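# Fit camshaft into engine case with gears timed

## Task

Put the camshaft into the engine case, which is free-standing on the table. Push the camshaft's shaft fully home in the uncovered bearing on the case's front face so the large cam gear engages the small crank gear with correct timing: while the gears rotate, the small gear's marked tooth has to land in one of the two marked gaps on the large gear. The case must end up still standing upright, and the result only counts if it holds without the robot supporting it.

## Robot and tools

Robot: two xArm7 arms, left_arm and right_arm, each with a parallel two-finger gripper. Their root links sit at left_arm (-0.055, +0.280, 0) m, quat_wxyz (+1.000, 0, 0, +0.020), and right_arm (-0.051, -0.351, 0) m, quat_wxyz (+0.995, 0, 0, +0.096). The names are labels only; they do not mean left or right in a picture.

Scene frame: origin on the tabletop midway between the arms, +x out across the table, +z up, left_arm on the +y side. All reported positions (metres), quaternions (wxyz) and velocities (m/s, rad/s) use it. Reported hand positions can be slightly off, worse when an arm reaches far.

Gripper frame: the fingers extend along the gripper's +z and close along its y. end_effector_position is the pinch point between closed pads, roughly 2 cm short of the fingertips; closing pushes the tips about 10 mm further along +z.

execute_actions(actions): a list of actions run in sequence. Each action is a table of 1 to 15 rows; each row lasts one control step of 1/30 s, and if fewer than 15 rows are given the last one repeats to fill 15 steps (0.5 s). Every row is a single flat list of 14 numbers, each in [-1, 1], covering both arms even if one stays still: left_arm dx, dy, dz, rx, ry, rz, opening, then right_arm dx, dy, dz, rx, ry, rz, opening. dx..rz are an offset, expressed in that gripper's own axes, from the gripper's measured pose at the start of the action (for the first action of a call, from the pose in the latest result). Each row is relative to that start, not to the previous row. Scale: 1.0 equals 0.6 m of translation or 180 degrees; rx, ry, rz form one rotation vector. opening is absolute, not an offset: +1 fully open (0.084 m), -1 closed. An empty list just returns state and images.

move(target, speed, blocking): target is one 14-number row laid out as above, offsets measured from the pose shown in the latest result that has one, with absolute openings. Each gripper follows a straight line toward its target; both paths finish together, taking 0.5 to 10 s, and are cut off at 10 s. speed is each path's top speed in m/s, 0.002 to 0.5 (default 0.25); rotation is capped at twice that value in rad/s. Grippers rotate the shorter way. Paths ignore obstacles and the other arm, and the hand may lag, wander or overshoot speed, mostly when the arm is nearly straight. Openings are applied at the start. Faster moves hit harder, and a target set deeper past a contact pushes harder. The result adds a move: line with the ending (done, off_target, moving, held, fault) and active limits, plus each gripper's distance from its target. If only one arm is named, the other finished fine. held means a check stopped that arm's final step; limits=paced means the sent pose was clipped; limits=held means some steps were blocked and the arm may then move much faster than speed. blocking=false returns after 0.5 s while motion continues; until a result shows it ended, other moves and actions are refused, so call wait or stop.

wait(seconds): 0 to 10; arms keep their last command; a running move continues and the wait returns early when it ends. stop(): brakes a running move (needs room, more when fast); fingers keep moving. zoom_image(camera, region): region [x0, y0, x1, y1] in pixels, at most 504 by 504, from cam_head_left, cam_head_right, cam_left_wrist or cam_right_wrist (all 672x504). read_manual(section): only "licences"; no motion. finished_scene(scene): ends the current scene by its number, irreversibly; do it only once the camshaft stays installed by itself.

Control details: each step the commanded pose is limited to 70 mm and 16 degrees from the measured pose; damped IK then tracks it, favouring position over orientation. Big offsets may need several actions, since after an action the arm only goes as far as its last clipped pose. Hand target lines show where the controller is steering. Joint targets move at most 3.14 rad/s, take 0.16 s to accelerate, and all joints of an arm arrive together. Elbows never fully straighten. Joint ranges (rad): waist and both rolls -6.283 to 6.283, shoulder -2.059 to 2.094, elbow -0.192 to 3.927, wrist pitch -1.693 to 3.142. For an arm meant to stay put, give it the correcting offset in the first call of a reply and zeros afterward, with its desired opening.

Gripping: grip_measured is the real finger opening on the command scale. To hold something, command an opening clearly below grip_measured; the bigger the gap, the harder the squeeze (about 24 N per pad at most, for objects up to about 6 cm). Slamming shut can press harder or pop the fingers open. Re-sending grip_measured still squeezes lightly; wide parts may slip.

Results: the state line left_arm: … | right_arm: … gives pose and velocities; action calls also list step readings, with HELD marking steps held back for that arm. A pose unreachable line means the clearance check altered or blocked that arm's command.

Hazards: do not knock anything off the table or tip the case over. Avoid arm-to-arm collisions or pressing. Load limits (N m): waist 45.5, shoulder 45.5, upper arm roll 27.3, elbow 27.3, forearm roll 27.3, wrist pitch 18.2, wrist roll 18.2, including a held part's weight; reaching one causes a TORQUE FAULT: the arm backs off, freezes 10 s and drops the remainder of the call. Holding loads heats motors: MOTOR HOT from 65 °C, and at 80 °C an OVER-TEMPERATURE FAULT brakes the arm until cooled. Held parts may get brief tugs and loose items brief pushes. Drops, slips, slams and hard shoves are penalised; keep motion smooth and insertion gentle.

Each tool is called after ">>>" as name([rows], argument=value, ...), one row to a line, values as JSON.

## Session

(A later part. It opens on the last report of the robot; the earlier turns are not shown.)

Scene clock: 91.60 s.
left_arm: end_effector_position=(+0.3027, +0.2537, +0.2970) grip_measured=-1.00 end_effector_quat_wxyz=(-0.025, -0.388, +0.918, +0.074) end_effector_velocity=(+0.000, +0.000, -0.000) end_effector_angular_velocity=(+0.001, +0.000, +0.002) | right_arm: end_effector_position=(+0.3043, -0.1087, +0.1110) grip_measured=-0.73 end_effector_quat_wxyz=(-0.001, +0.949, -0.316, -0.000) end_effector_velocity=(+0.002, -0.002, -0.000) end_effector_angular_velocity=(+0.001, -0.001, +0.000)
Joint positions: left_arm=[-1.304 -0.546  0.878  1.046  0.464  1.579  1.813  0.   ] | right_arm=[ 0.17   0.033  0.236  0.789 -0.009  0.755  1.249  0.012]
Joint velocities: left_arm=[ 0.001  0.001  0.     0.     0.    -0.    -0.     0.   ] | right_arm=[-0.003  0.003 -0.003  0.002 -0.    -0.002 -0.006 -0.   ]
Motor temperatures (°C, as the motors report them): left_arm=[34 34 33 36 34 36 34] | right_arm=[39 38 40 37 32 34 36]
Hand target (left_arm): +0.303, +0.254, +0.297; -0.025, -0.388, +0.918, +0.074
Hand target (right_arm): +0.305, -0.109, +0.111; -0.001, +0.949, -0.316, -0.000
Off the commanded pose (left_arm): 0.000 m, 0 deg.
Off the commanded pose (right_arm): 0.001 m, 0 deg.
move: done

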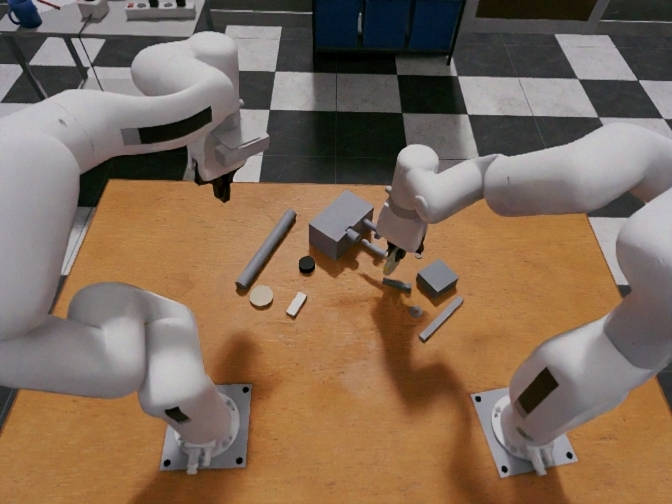

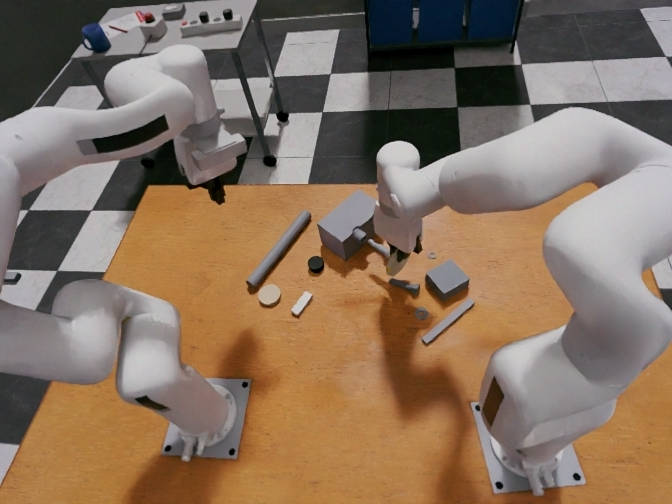

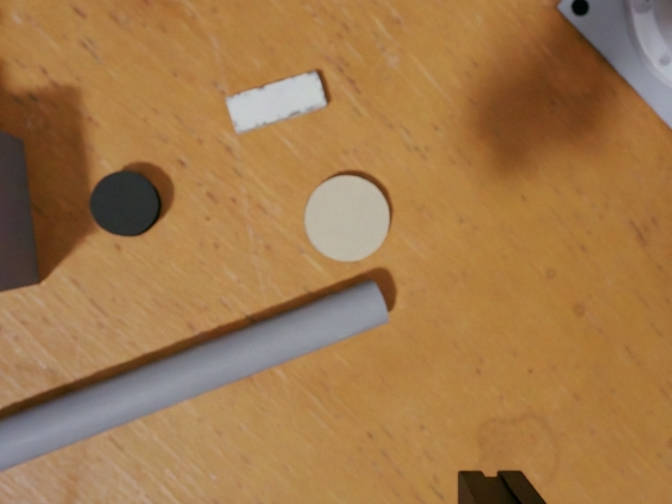

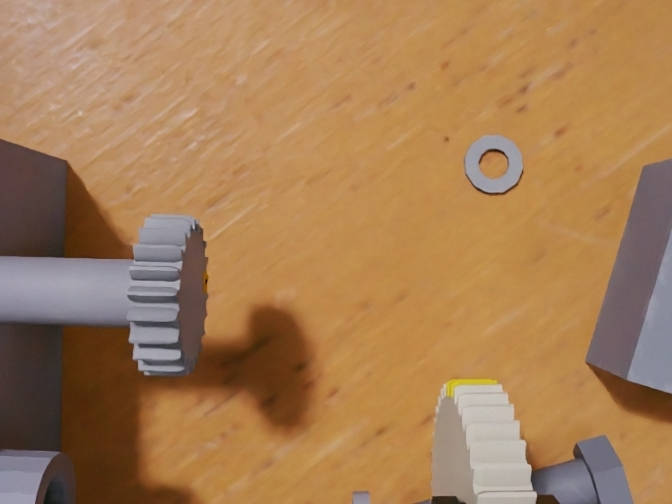

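>>> move(target=[0.033,-0.37,0.167,0,0.15,0,-1,0,0,0,0,0,0,-1], speed=0.2)

Scene clock: 111.23 s.
left_arm: end_effector_position=(+0.4360, +0.0986, +0.1649) grip_measured=-1.00 end_effector_quat_wxyz=(-0.238, -0.396, +0.887, -0.019) end_effector_velocity=(+0.002, +0.001, +0.000) end_effector_angular_velocity=(+0.003, +0.015, -0.002) | right_arm: end_effector_position=(+0.3043, -0.1087, +0.1110) grip_measured=-0.73 end_effector_quat_wxyz=(-0.001, +0.949, -0.316, -0.000) end_effector_velocity=(-0.000, +0.000, +0.000) end_effector_angular_velocity=(+0.000, -0.000, +0.001)
Joint positions: left_arm=[-0.877  0.723  0.907  1.698 -0.752  1.708  2.445  0.   ] | right_arm=[ 0.17   0.033  0.236  0.789 -0.009  0.755  1.249  0.012]
Joint velocities: left_arm=[ 0.02   0.017 -0.009  0.032 -0.001  0.026 -0.005  0.   ] | right_arm=[ 0.001 -0.     0.    -0.     0.     0.    -0.    -0.   ]
Motor temperatures (°C, as the motors report them): left_arm=[34 34 33 36 34 36 34] | right_arm=[39 38 40 37 32 34 36]
Hand target (left_arm): +0.436, +0.099, +0.165; -0.239, -0.395, +0.887, -0.019
Hand target (right_arm): +0.304, -0.109, +0.111; -0.001, +0.949, -0.316, -0.000
Off the commanded pose (left_arm): 0.002 m, 0 deg.
Off the commanded pose (right_arm): 0.000 m, 0 deg.
move: done; limits=paced

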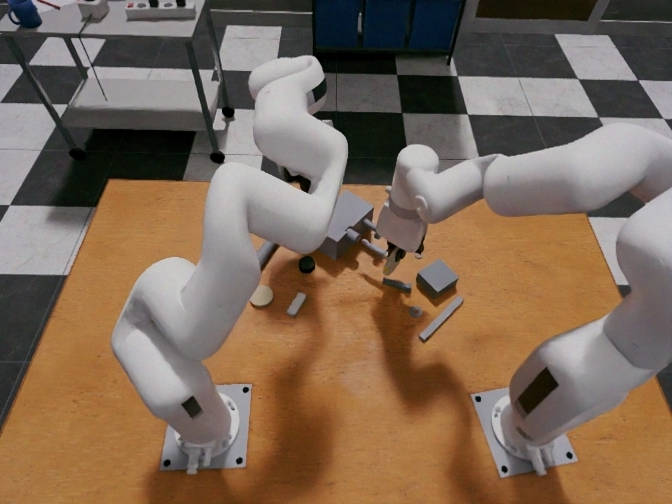

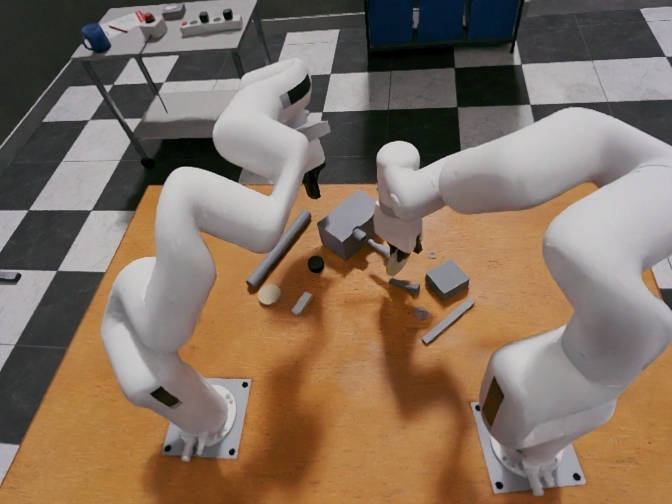

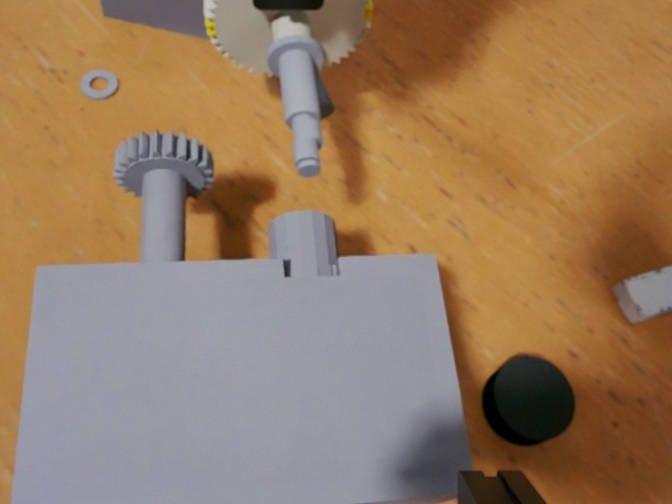

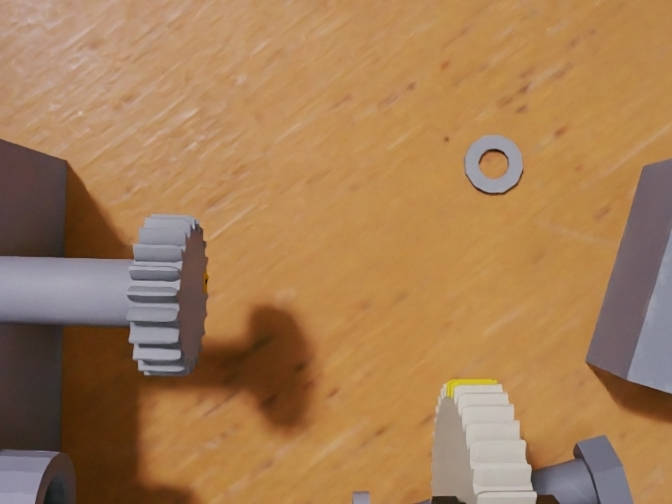

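>>> move(target=[0,0,0,0,0,0,-1,-0.004,-0.015,0,0,0,0.02,-1], speed=0.03)

>>> zoom_image(camera="cam_head_right", region=[330,200,430,275])

Scene clock: 125.63 s.
left_arm: end_effector_position=(+0.4360, +0.0986, +0.1649) grip_measured=-1.00 end_effector_quat_wxyz=(-0.238, -0.396, +0.887, -0.019) end_effector_velocity=(-0.000, -0.000, +0.000) end_effector_angular_velocity=(+0.000, -0.001, -0.000) | right_arm: end_effector_position=(+0.3077, -0.1003, +0.1110) grip_measured=-0.73 end_effector_quat_wxyz=(-0.001, +0.939, -0.345, -0.000) end_effector_velocity=(+0.001, +0.003, +0.000) end_effector_angular_velocity=(-0.000, -0.001, -0.019)
Joint positions: left_arm=[-0.876  0.723  0.907  1.698 -0.752  1.708  2.445  0.   ] | right_arm=[ 0.178  0.056  0.24   0.817 -0.017  0.76   1.327  0.012]
Joint velocities: left_arm=[-0.001 -0.002  0.    -0.001  0.001 -0.001 -0.     0.   ] | right_arm=[ 0.003  0.007  0.001  0.009 -0.004  0.001  0.026 -0.   ]
Motor temperatures (°C, as the motors report them): left_arm=[34 35 34 35 34 36 34] | right_arm=[39 38 40 37 32 34 36]
Hand target (left_arm): +0.436, +0.099, +0.165; -0.238, -0.396, +0.887, -0.019
Hand target (right_arm): +0.308, -0.100, +0.111; -0.001, +0.938, -0.346, -0.000
Off the commanded pose (left_arm): 0.000 m, 0 deg.
Off the commanded pose (right_arm): 0.000 m, 0 deg.
move: done

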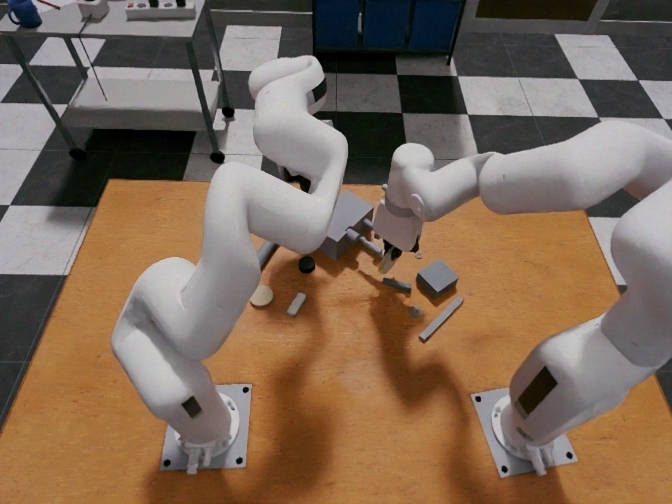

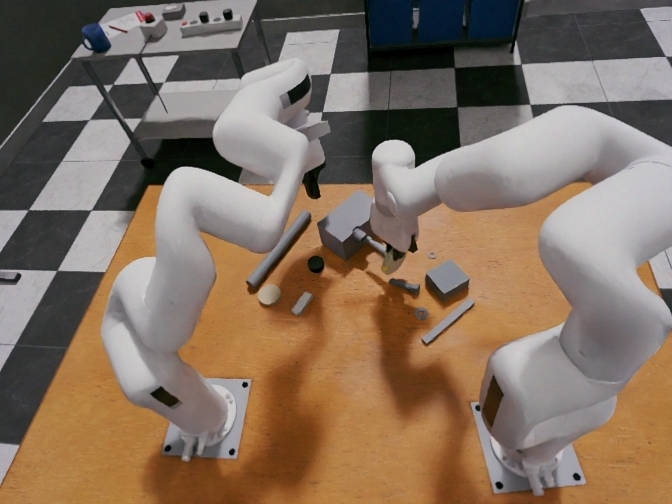

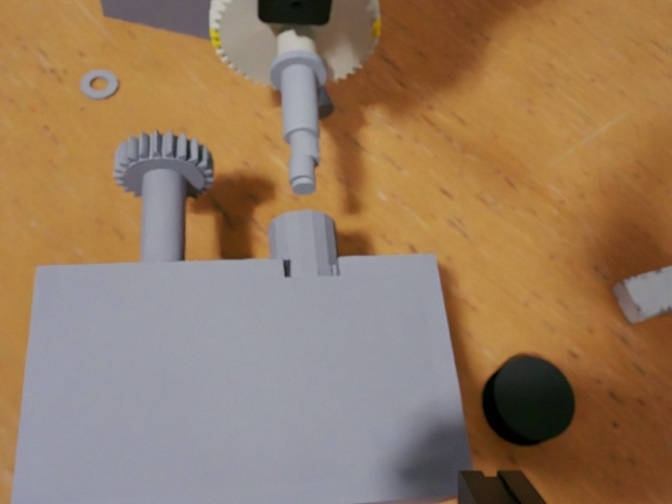

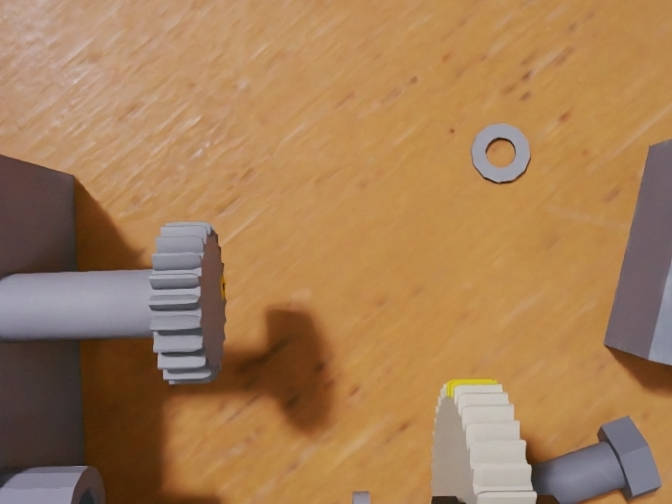

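Region (330, 200, 430, 275) of cam_head_right's 672x504 image, scaled by 5.040, with more detail than that image has; it fills the top 378 rows of this view, and the rest is white.

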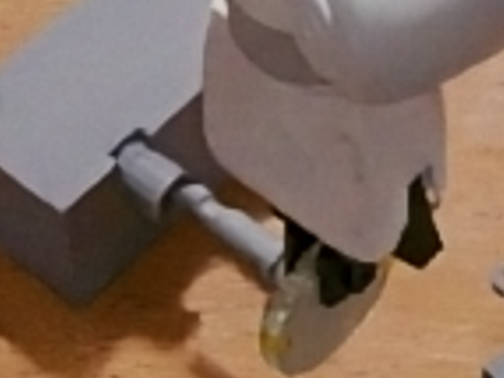

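>>> move(target=[0,0,0,0,0,0,-1,0,-0.005,0.01,0,0,0,-1], speed=0.03)

>>> zoom_image(camera="cam_head_right", region=[330,200,430,275])

Scene clock: 136.73 s.
left_arm: end_effector_position=(+0.4360, +0.0986, +0.1649) grip_measured=-1.00 end_effector_quat_wxyz=(-0.238, -0.396, +0.887, -0.019) end_effector_velocity=(+0.000, +0.000, +0.001) end_effector_angular_velocity=(-0.000, -0.001, -0.001) | right_arm: end_effector_position=(+0.3096, -0.0981, +0.1053) grip_measured=-0.73 end_effector_quat_wxyz=(-0.001, +0.939, -0.345, -0.000) end_effector_velocity=(+0.002, +0.001, -0.001) end_effector_angular_velocity=(+0.002, -0.003, -0.001)
Joint positions: left_arm=[-0.876  0.723  0.907  1.698 -0.752  1.708  2.445  0.   ] | right_arm=[ 0.18   0.077  0.24   0.822 -0.024  0.745  1.334  0.012]
Joint velocities: left_arm=[ 0.    -0.001 -0.     0.     0.001  0.     0.001  0.   ] | right_arm=[-0.001  0.006 -0.     0.003 -0.003 -0.007  0.002 -0.   ]
Motor temperatures (°C, as the motors report them): left_arm=[34 35 34 35 34 36 34] | right_arm=[39 38 40 37 32 34 36]
Hand target (left_arm): +0.436, +0.099, +0.165; -0.238, -0.396, +0.887, -0.019
Hand target (right_arm): +0.310, -0.098, +0.105; -0.001, +0.939, -0.345, -0.000
Off the commanded pose (left_arm): 0.000 m, 0 deg.
Off the commanded pose (right_arm): 0.000 m, 0 deg.
move: done

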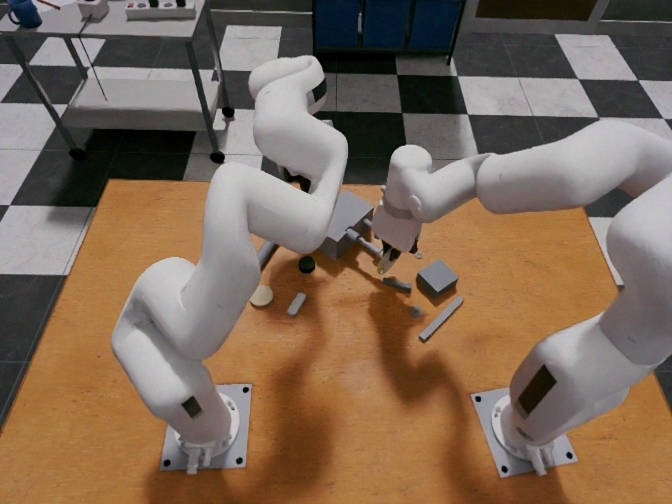

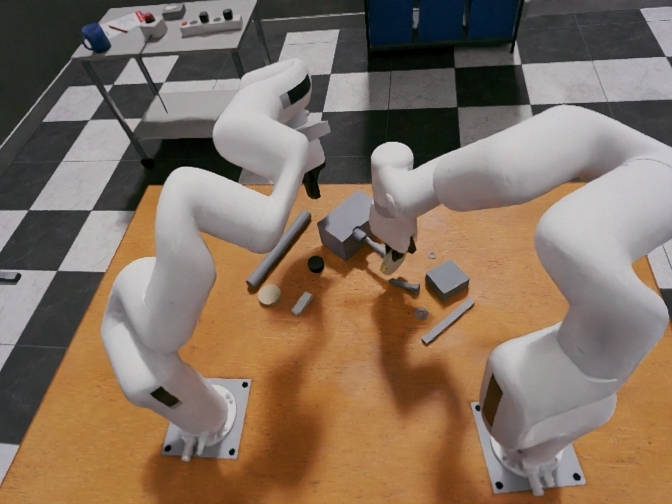

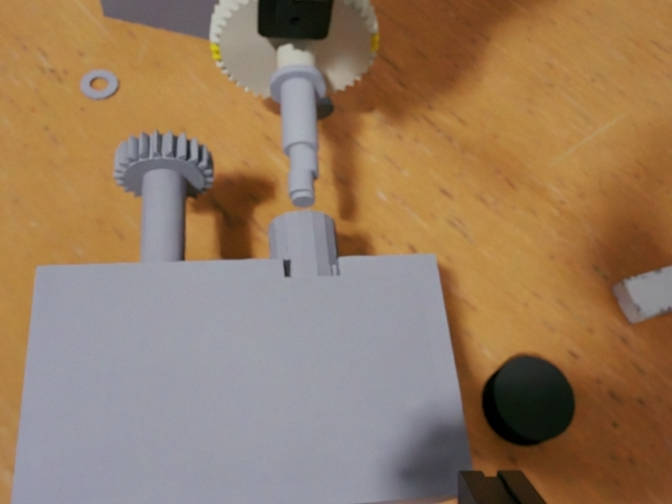

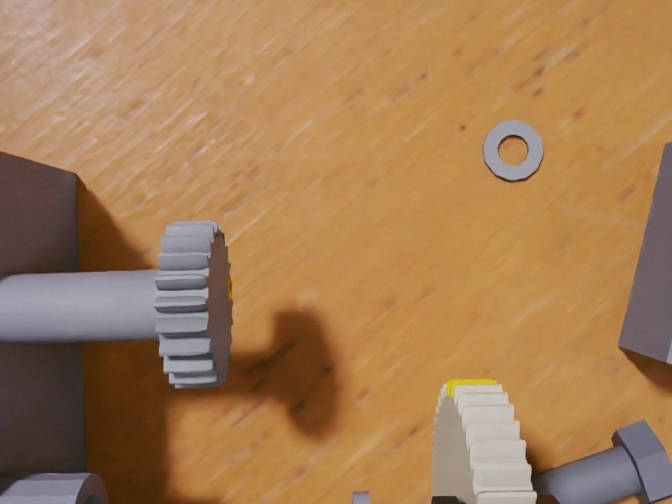

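Region (330, 200, 430, 275) of cam_head_right's 672x504 image, scaled by 5.040, with more detail than that image has; it fills the top 378 rows of this view, and the rest is white.

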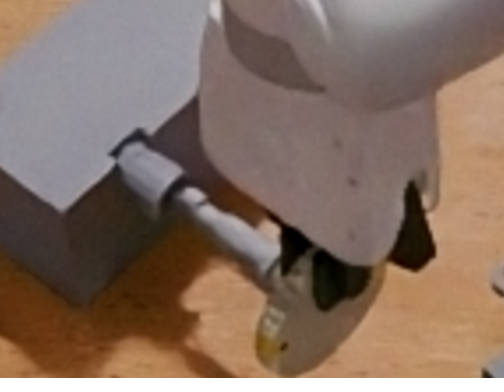

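Try a slow advance.

>>> move(target=[0,0,0,0,0,0,-1,-0.0015,-0.035,0.002,0,0,0,-1], speed=0.01)

>>> zoom_image(camera="cam_head_right", region=[330,200,430,275])

Scene clock: 145.57 s.
left_arm: end_effector_position=(+0.4360, +0.0986, +0.1649) grip_measured=-1.00 end_effector_quat_wxyz=(-0.238, -0.396, +0.887, -0.019) end_effector_velocity=(-0.000, -0.000, +0.000) end_effector_angular_velocity=(-0.001, -0.000, +0.000) | right_arm: end_effector_position=(+0.3224, -0.0818, +0.1041) grip_measured=-0.73 end_effector_quat_wxyz=(-0.001, +0.939, -0.345, -0.000) end_effector_velocity=(+0.002, +0.003, +0.000) end_effector_angular_velocity=(-0.000, +0.000, +0.000)
Joint positions: left_arm=[-0.876  0.723  0.907  1.698 -0.752  1.708  2.445  0.   ] | right_arm=[ 0.191  0.139  0.244  0.895 -0.046  0.759  1.363  0.012]
Joint velocities: left_arm=[-0.    -0.    -0.    -0.    -0.    -0.    -0.001  0.   ] | right_arm=[ 0.003  0.008  0.     0.012 -0.003  0.005  0.005  0.   ]
Motor temperatures (°C, as the motors report them): left_arm=[34 35 34 35 34 36 34] | right_arm=[39 38 40 37 32 34 36]
Hand target (left_arm): +0.436, +0.099, +0.165; -0.238, -0.396, +0.887, -0.019
Hand target (right_arm): +0.323, -0.082, +0.104; -0.001, +0.939, -0.345, -0.000
Off the commanded pose (left_arm): 0.000 m, 0 deg.
Off the commanded pose (right_arm): 0.000 m, 0 deg.
move: done

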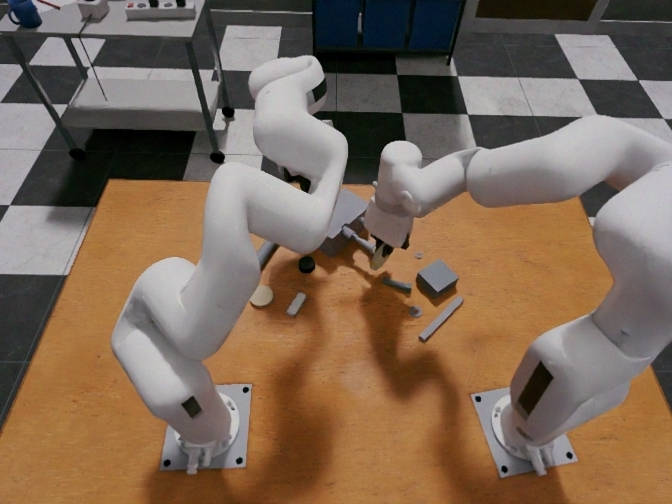

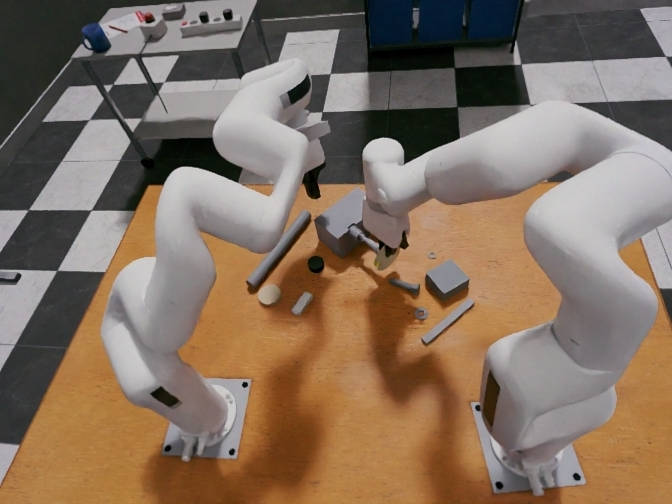

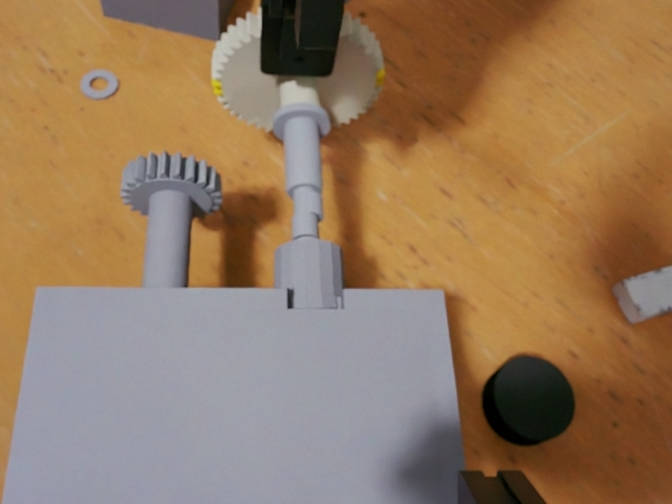

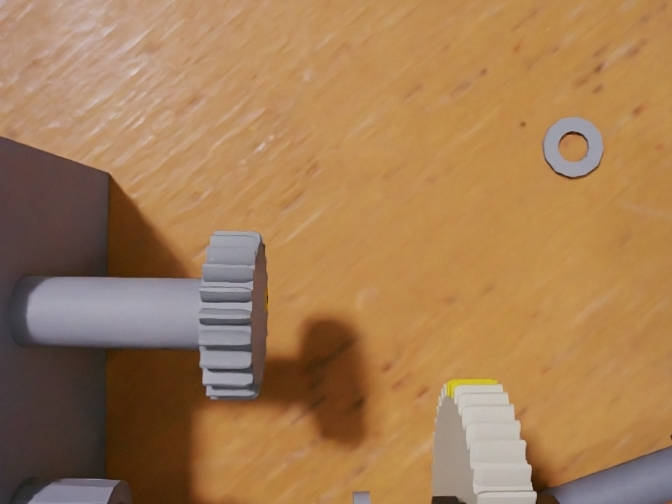

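Region (330, 200, 430, 275) of cam_head_right's 672x504 image, scaled by 5.040, with more detail than that image has; it fills the top 378 rows of this view, and the rest is white.

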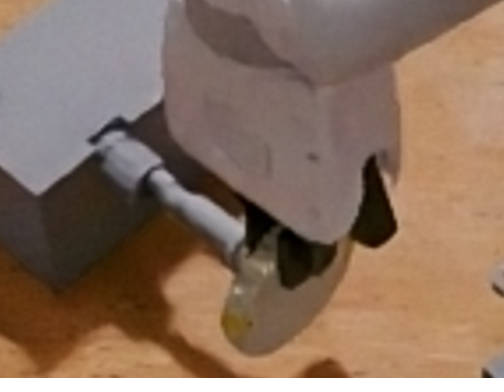

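>>> move(target=[0,0,0,0,-0.15,0,-1,0,0.013,0,0,0,0,-1], speed=0.15)

>>> move(target=[0.12,0.22,0.09,0.38,0,0,-1,0,0,0,0,0,0,-1], speed=0.15)

Scene clock: 160.97 s.
left_arm: end_effector_position=(+0.4362, +0.0992, +0.1655) grip_measured=-1.00 end_effector_quat_wxyz=(-0.024, -0.390, +0.918, +0.073) end_effector_velocity=(+0.000, +0.001, +0.000) end_effector_angular_velocity=(+0.008, -0.011, -0.000) | right_arm: end_effector_position=(+0.3173, -0.0877, +0.1041) grip_measured=-0.73 end_effector_quat_wxyz=(-0.001, +0.939, -0.345, -0.000) end_effector_velocity=(+0.000, -0.000, +0.001) end_effector_angular_velocity=(+0.001, -0.001, -0.001)
Joint positions: left_arm=[-1.325  0.627  1.13   1.413 -0.487  1.29   2.313  0.   ] | right_arm=[ 0.187  0.116  0.243  0.866 -0.038  0.752  1.353  0.012]
Joint velocities: left_arm=[-0.013 -0.003  0.007 -0.011  0.007 -0.015 -0.006  0.   ] | right_arm=[-0.001 -0.002 -0.    -0.001  0.    -0.    -0.    -0.   ]
Motor temperatures (°C, as the motors report them): left_arm=[34 35 34 35 34 36 34] | right_arm=[39 38 40 37 32 34 36]
Hand target (left_arm): +0.436, +0.099, +0.165; -0.024, -0.389, +0.918, +0.073
Hand target (right_arm): +0.317, -0.088, +0.104; -0.001, +0.939, -0.345, -0.000
Off the commanded pose (left_arm): 0.001 m, 0 deg.
Off the commanded pose (right_arm): 0.000 m, 0 deg.
move: done

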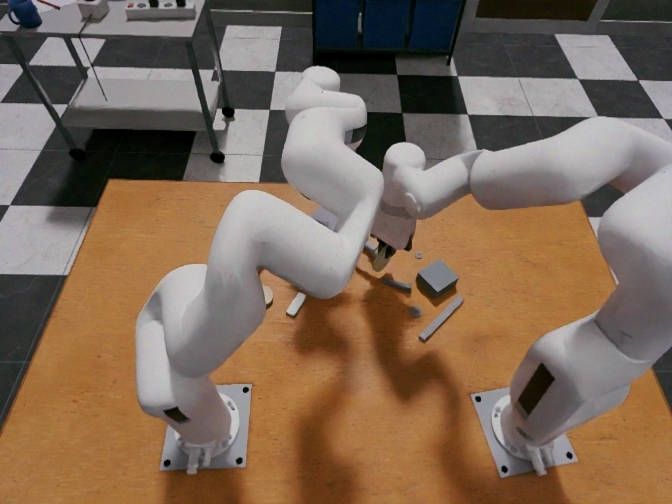

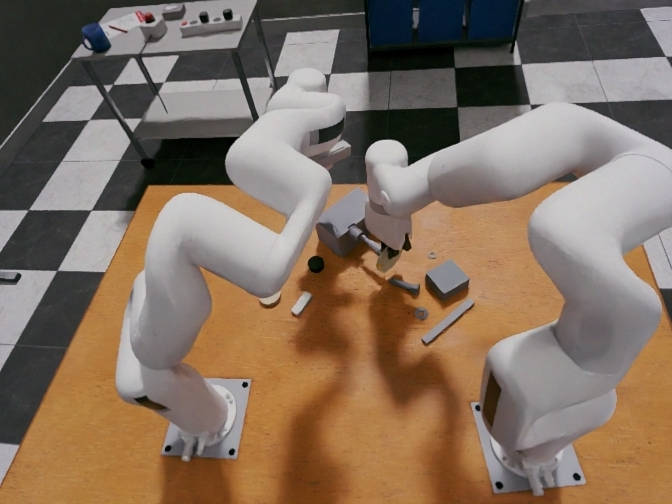

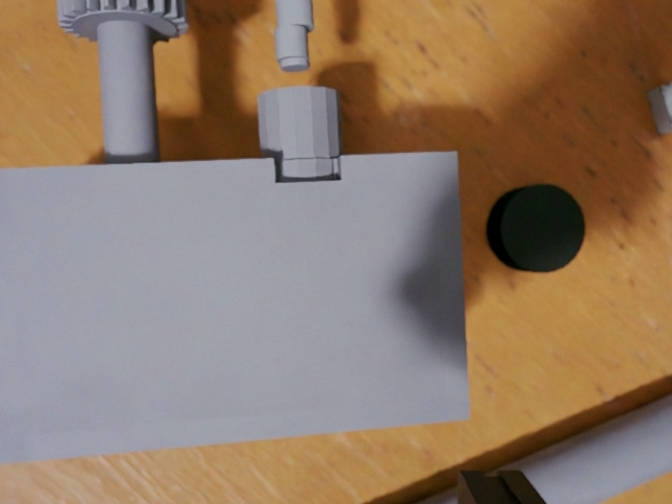

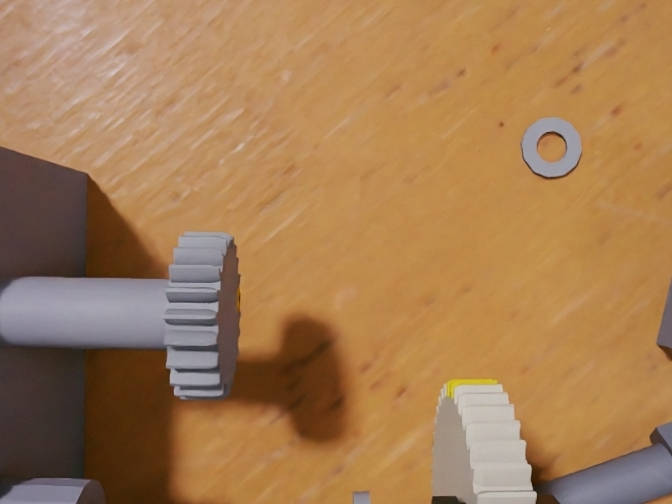

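Scene clock: 165.50 s.
left_arm: end_effector_position=(+0.2875, +0.1435, +0.1321) grip_measured=-1.00 end_effector_quat_wxyz=(+0.198, -0.335, +0.799, -0.458) end_effector_velocity=(-0.002, +0.000, -0.000) end_effector_angular_velocity=(-0.010, -0.010, -0.001) | right_arm: end_effector_position=(+0.3173, -0.0877, +0.1041) grip_measured=-0.73 end_effector_quat_wxyz=(-0.001, +0.939, -0.345, -0.000) end_effector_velocity=(+0.000, +0.000, +0.000) end_effector_angular_velocity=(+0.001, -0.001, +0.001)
Joint positions: left_arm=[-2.689  0.572  2.392  0.127 -2.188  0.891  3.924  0.   ] | right_arm=[ 0.187  0.116  0.243  0.866 -0.038  0.752  1.353  0.012]
Joint velocities: left_arm=[ 0.003  0.     0.005 -0.011 -0.011  0.019  0.018  0.   ] | right_arm=[ 0.001 -0.    -0.     0.     0.    -0.001  0.    -0.   ]
Motor temperatures (°C, as the motors report them): left_arm=[34 35 34 35 34 36 34] | right_arm=[39 38 40 37 32 34 36]
Hand target (left_arm): +0.287, +0.144, +0.132; +0.198, -0.335, +0.799, -0.458
Hand target (right_arm): +0.317, -0.088, +0.104; -0.001, +0.939, -0.345, -0.000
Off the commanded pose (left_arm): 0.001 m, 0 deg.
Off the commanded pose (right_arm): 0.000 m, 0 deg.
move: done

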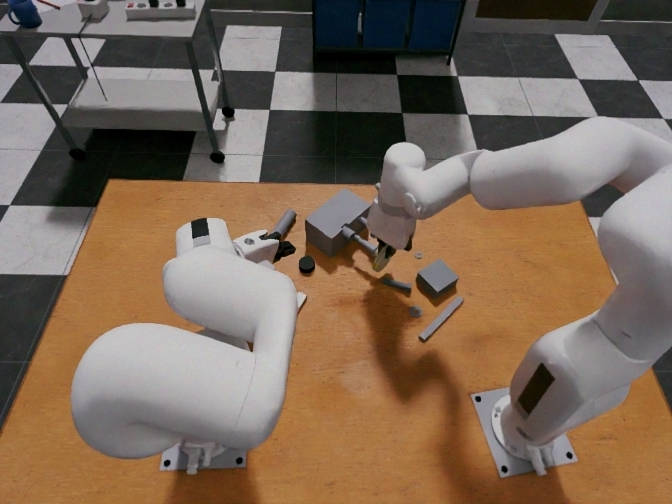

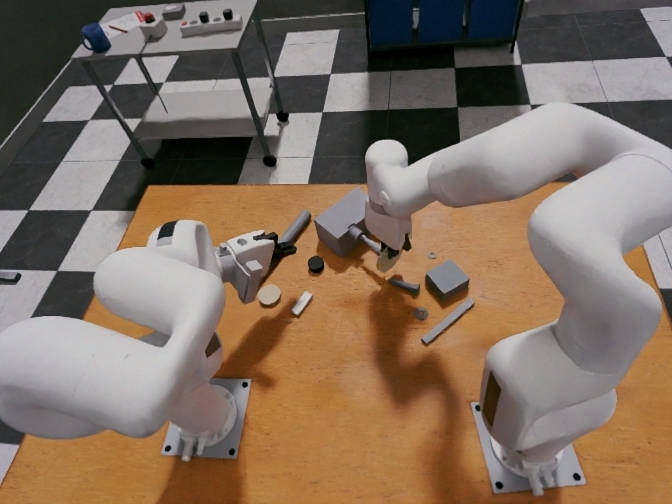

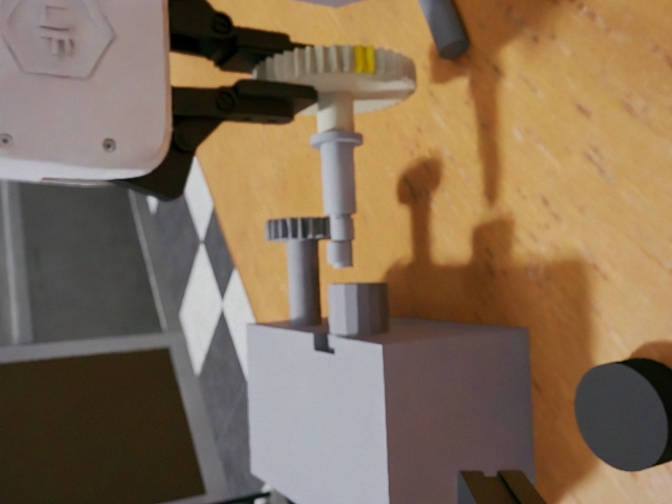

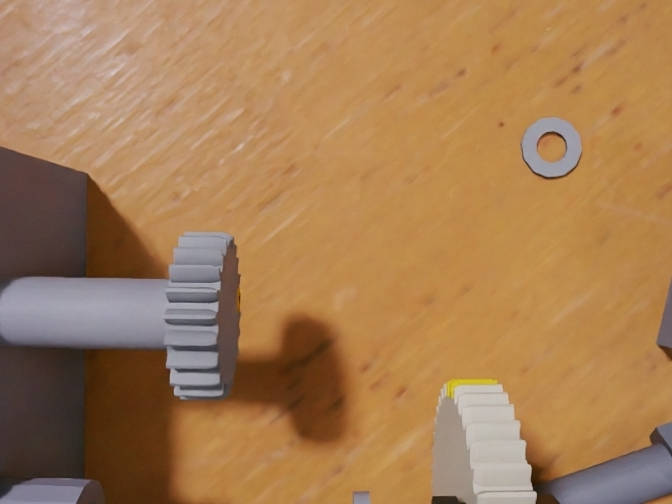

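>>> move(target=[0,0,0,0,0,0,-1,-0.002,0,0.012,0,0,0,-1], speed=0.03)

>>> move(target=[0,0,0,0,0,0,-1,0,-0.024,0,0,0,0,-1], speed=0.01)

Scene clock: 172.07 s.
left_arm: end_effector_position=(+0.2875, +0.1435, +0.1321) grip_measured=-1.00 end_effector_quat_wxyz=(+0.198, -0.335, +0.799, -0.458) end_effector_velocity=(-0.000, +0.000, -0.001) end_effector_angular_velocity=(+0.001, +0.002, +0.001) | right_arm: end_effector_position=(+0.3164, -0.0869, +0.0972) grip_measured=-0.73 end_effector_quat_wxyz=(-0.001, +0.939, -0.345, -0.000) end_effector_velocity=(+0.000, +0.001, -0.002) end_effector_angular_velocity=(+0.002, -0.003, +0.000)
Joint positions: left_arm=[-2.689  0.572  2.392  0.127 -2.188  0.891  3.924  0.   ] | right_arm=[ 0.189  0.13   0.243  0.86  -0.044  0.732  1.36   0.012]
Joint velocities: left_arm=[ 0.001 -0.001 -0.001 -0.     0.002 -0.001 -0.001  0.   ] | right_arm=[ 0.001  0.004 -0.    -0.001 -0.002 -0.009  0.003  0.   ]
Motor temperatures (°C, as the motors report them): left_arm=[34 35 33 35 34 36 34] | right_arm=[39 38 40 37 32 34 36]
Hand target (left_arm): +0.287, +0.143, +0.132; +0.198, -0.335, +0.799, -0.458
Hand target (right_arm): +0.316, -0.087, +0.097; -0.001, +0.939, -0.345, -0.000
Off the commanded pose (left_arm): 0.000 m, 0 deg.
Off the commanded pose (right_arm): 0.000 m, 0 deg.
move: done

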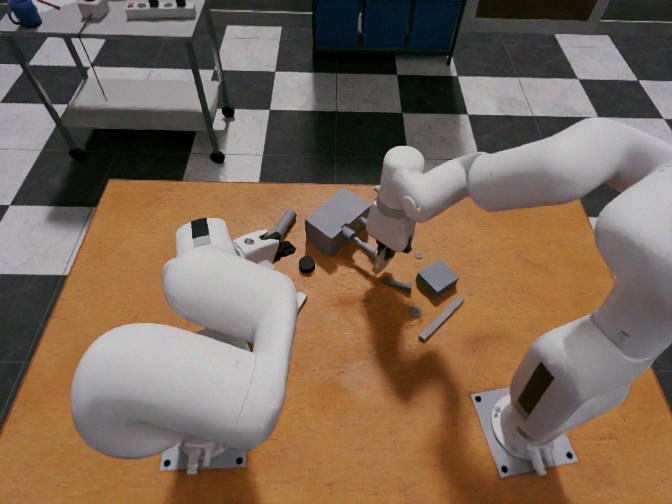

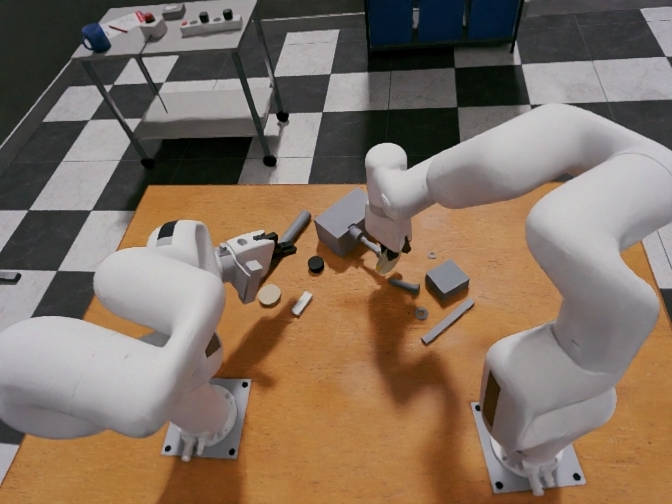

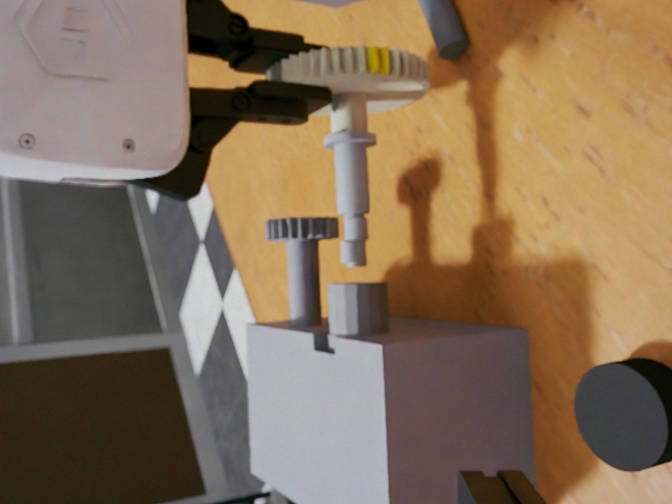

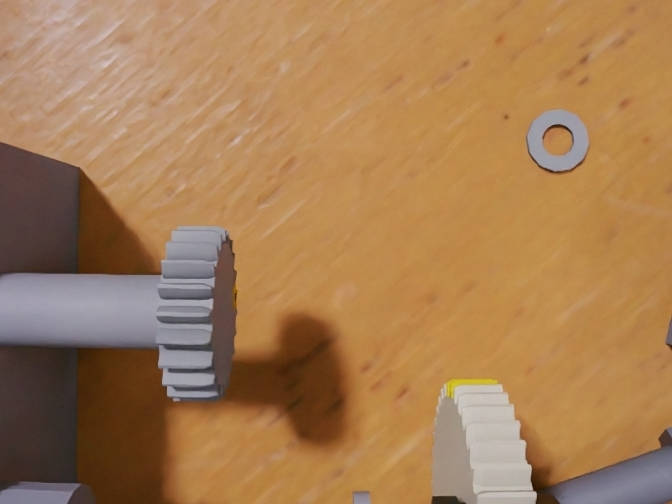

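Scene clock: 173.73 s.
left_arm: end_effector_position=(+0.2875, +0.1435, +0.1321) grip_measured=-1.00 end_effector_quat_wxyz=(+0.198, -0.335, +0.799, -0.458) end_effector_velocity=(-0.000, +0.000, -0.000) end_effector_angular_velocity=(+0.001, +0.000, +0.000) | right_arm: end_effector_position=(+0.3255, -0.0762, +0.0972) grip_measured=-0.73 end_effector_quat_wxyz=(-0.001, +0.939, -0.345, -0.000) end_effector_velocity=(+0.002, +0.002, -0.000) end_effector_angular_velocity=(-0.001, +0.001, +0.000)
Joint positions: left_arm=[-2.689  0.572  2.392  0.127 -2.188  0.891  3.924  0.   ] | right_arm=[ 0.197  0.17   0.244  0.912 -0.057  0.745  1.377  0.012]
Joint velocities: left_arm=[ 0.001 -0.    -0.001 -0.     0.001 -0.001  0.001  0.   ] | right_arm=[ 0.003  0.009 -0.     0.012 -0.003  0.006  0.004 -0.   ]
Motor temperatures (°C, as the motors report them): left_arm=[34 35 33 35 34 36 34] | right_arm=[39 38 40 37 32 34 36]
Hand target (left_arm): +0.287, +0.143, +0.132; +0.198, -0.335, +0.799, -0.458
Hand target (right_arm): +0.326, -0.076, +0.097; -0.001, +0.939, -0.345, -0.000
Off the commanded pose (left_arm): 0.000 m, 0 deg.
Off the commanded pose (right_arm): 0.000 m, 0 deg.
move: done

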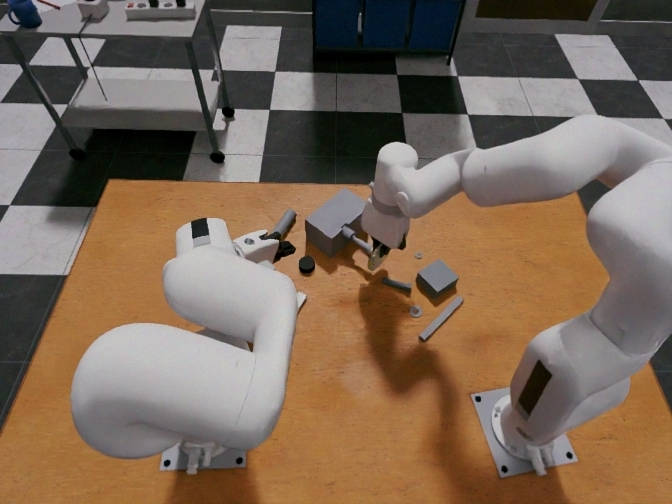

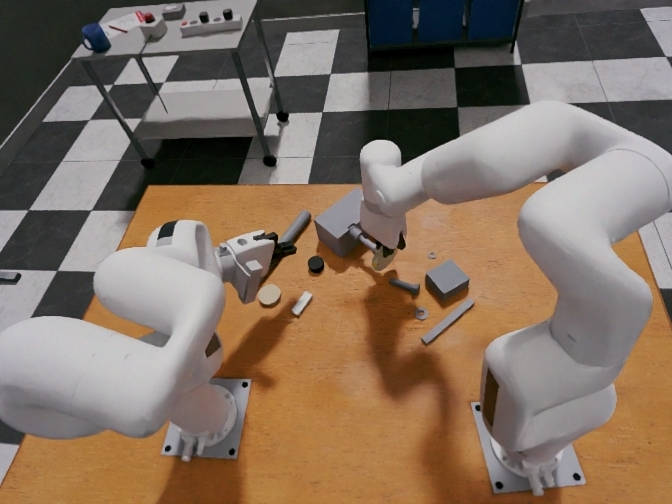

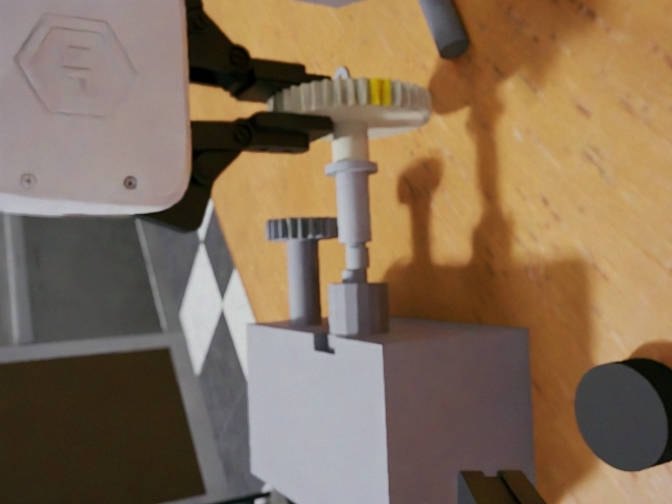

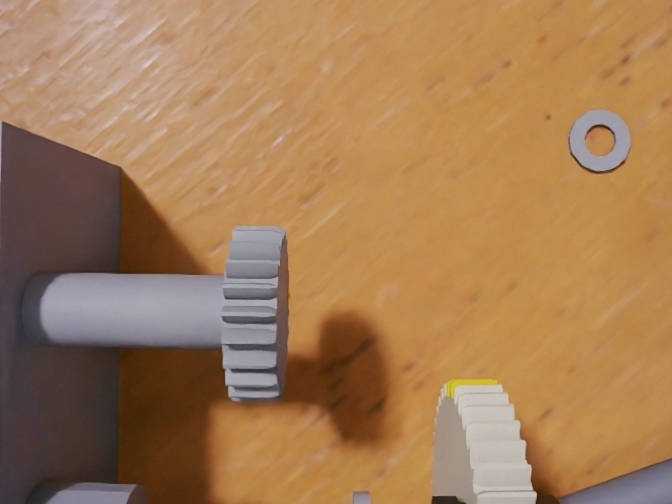

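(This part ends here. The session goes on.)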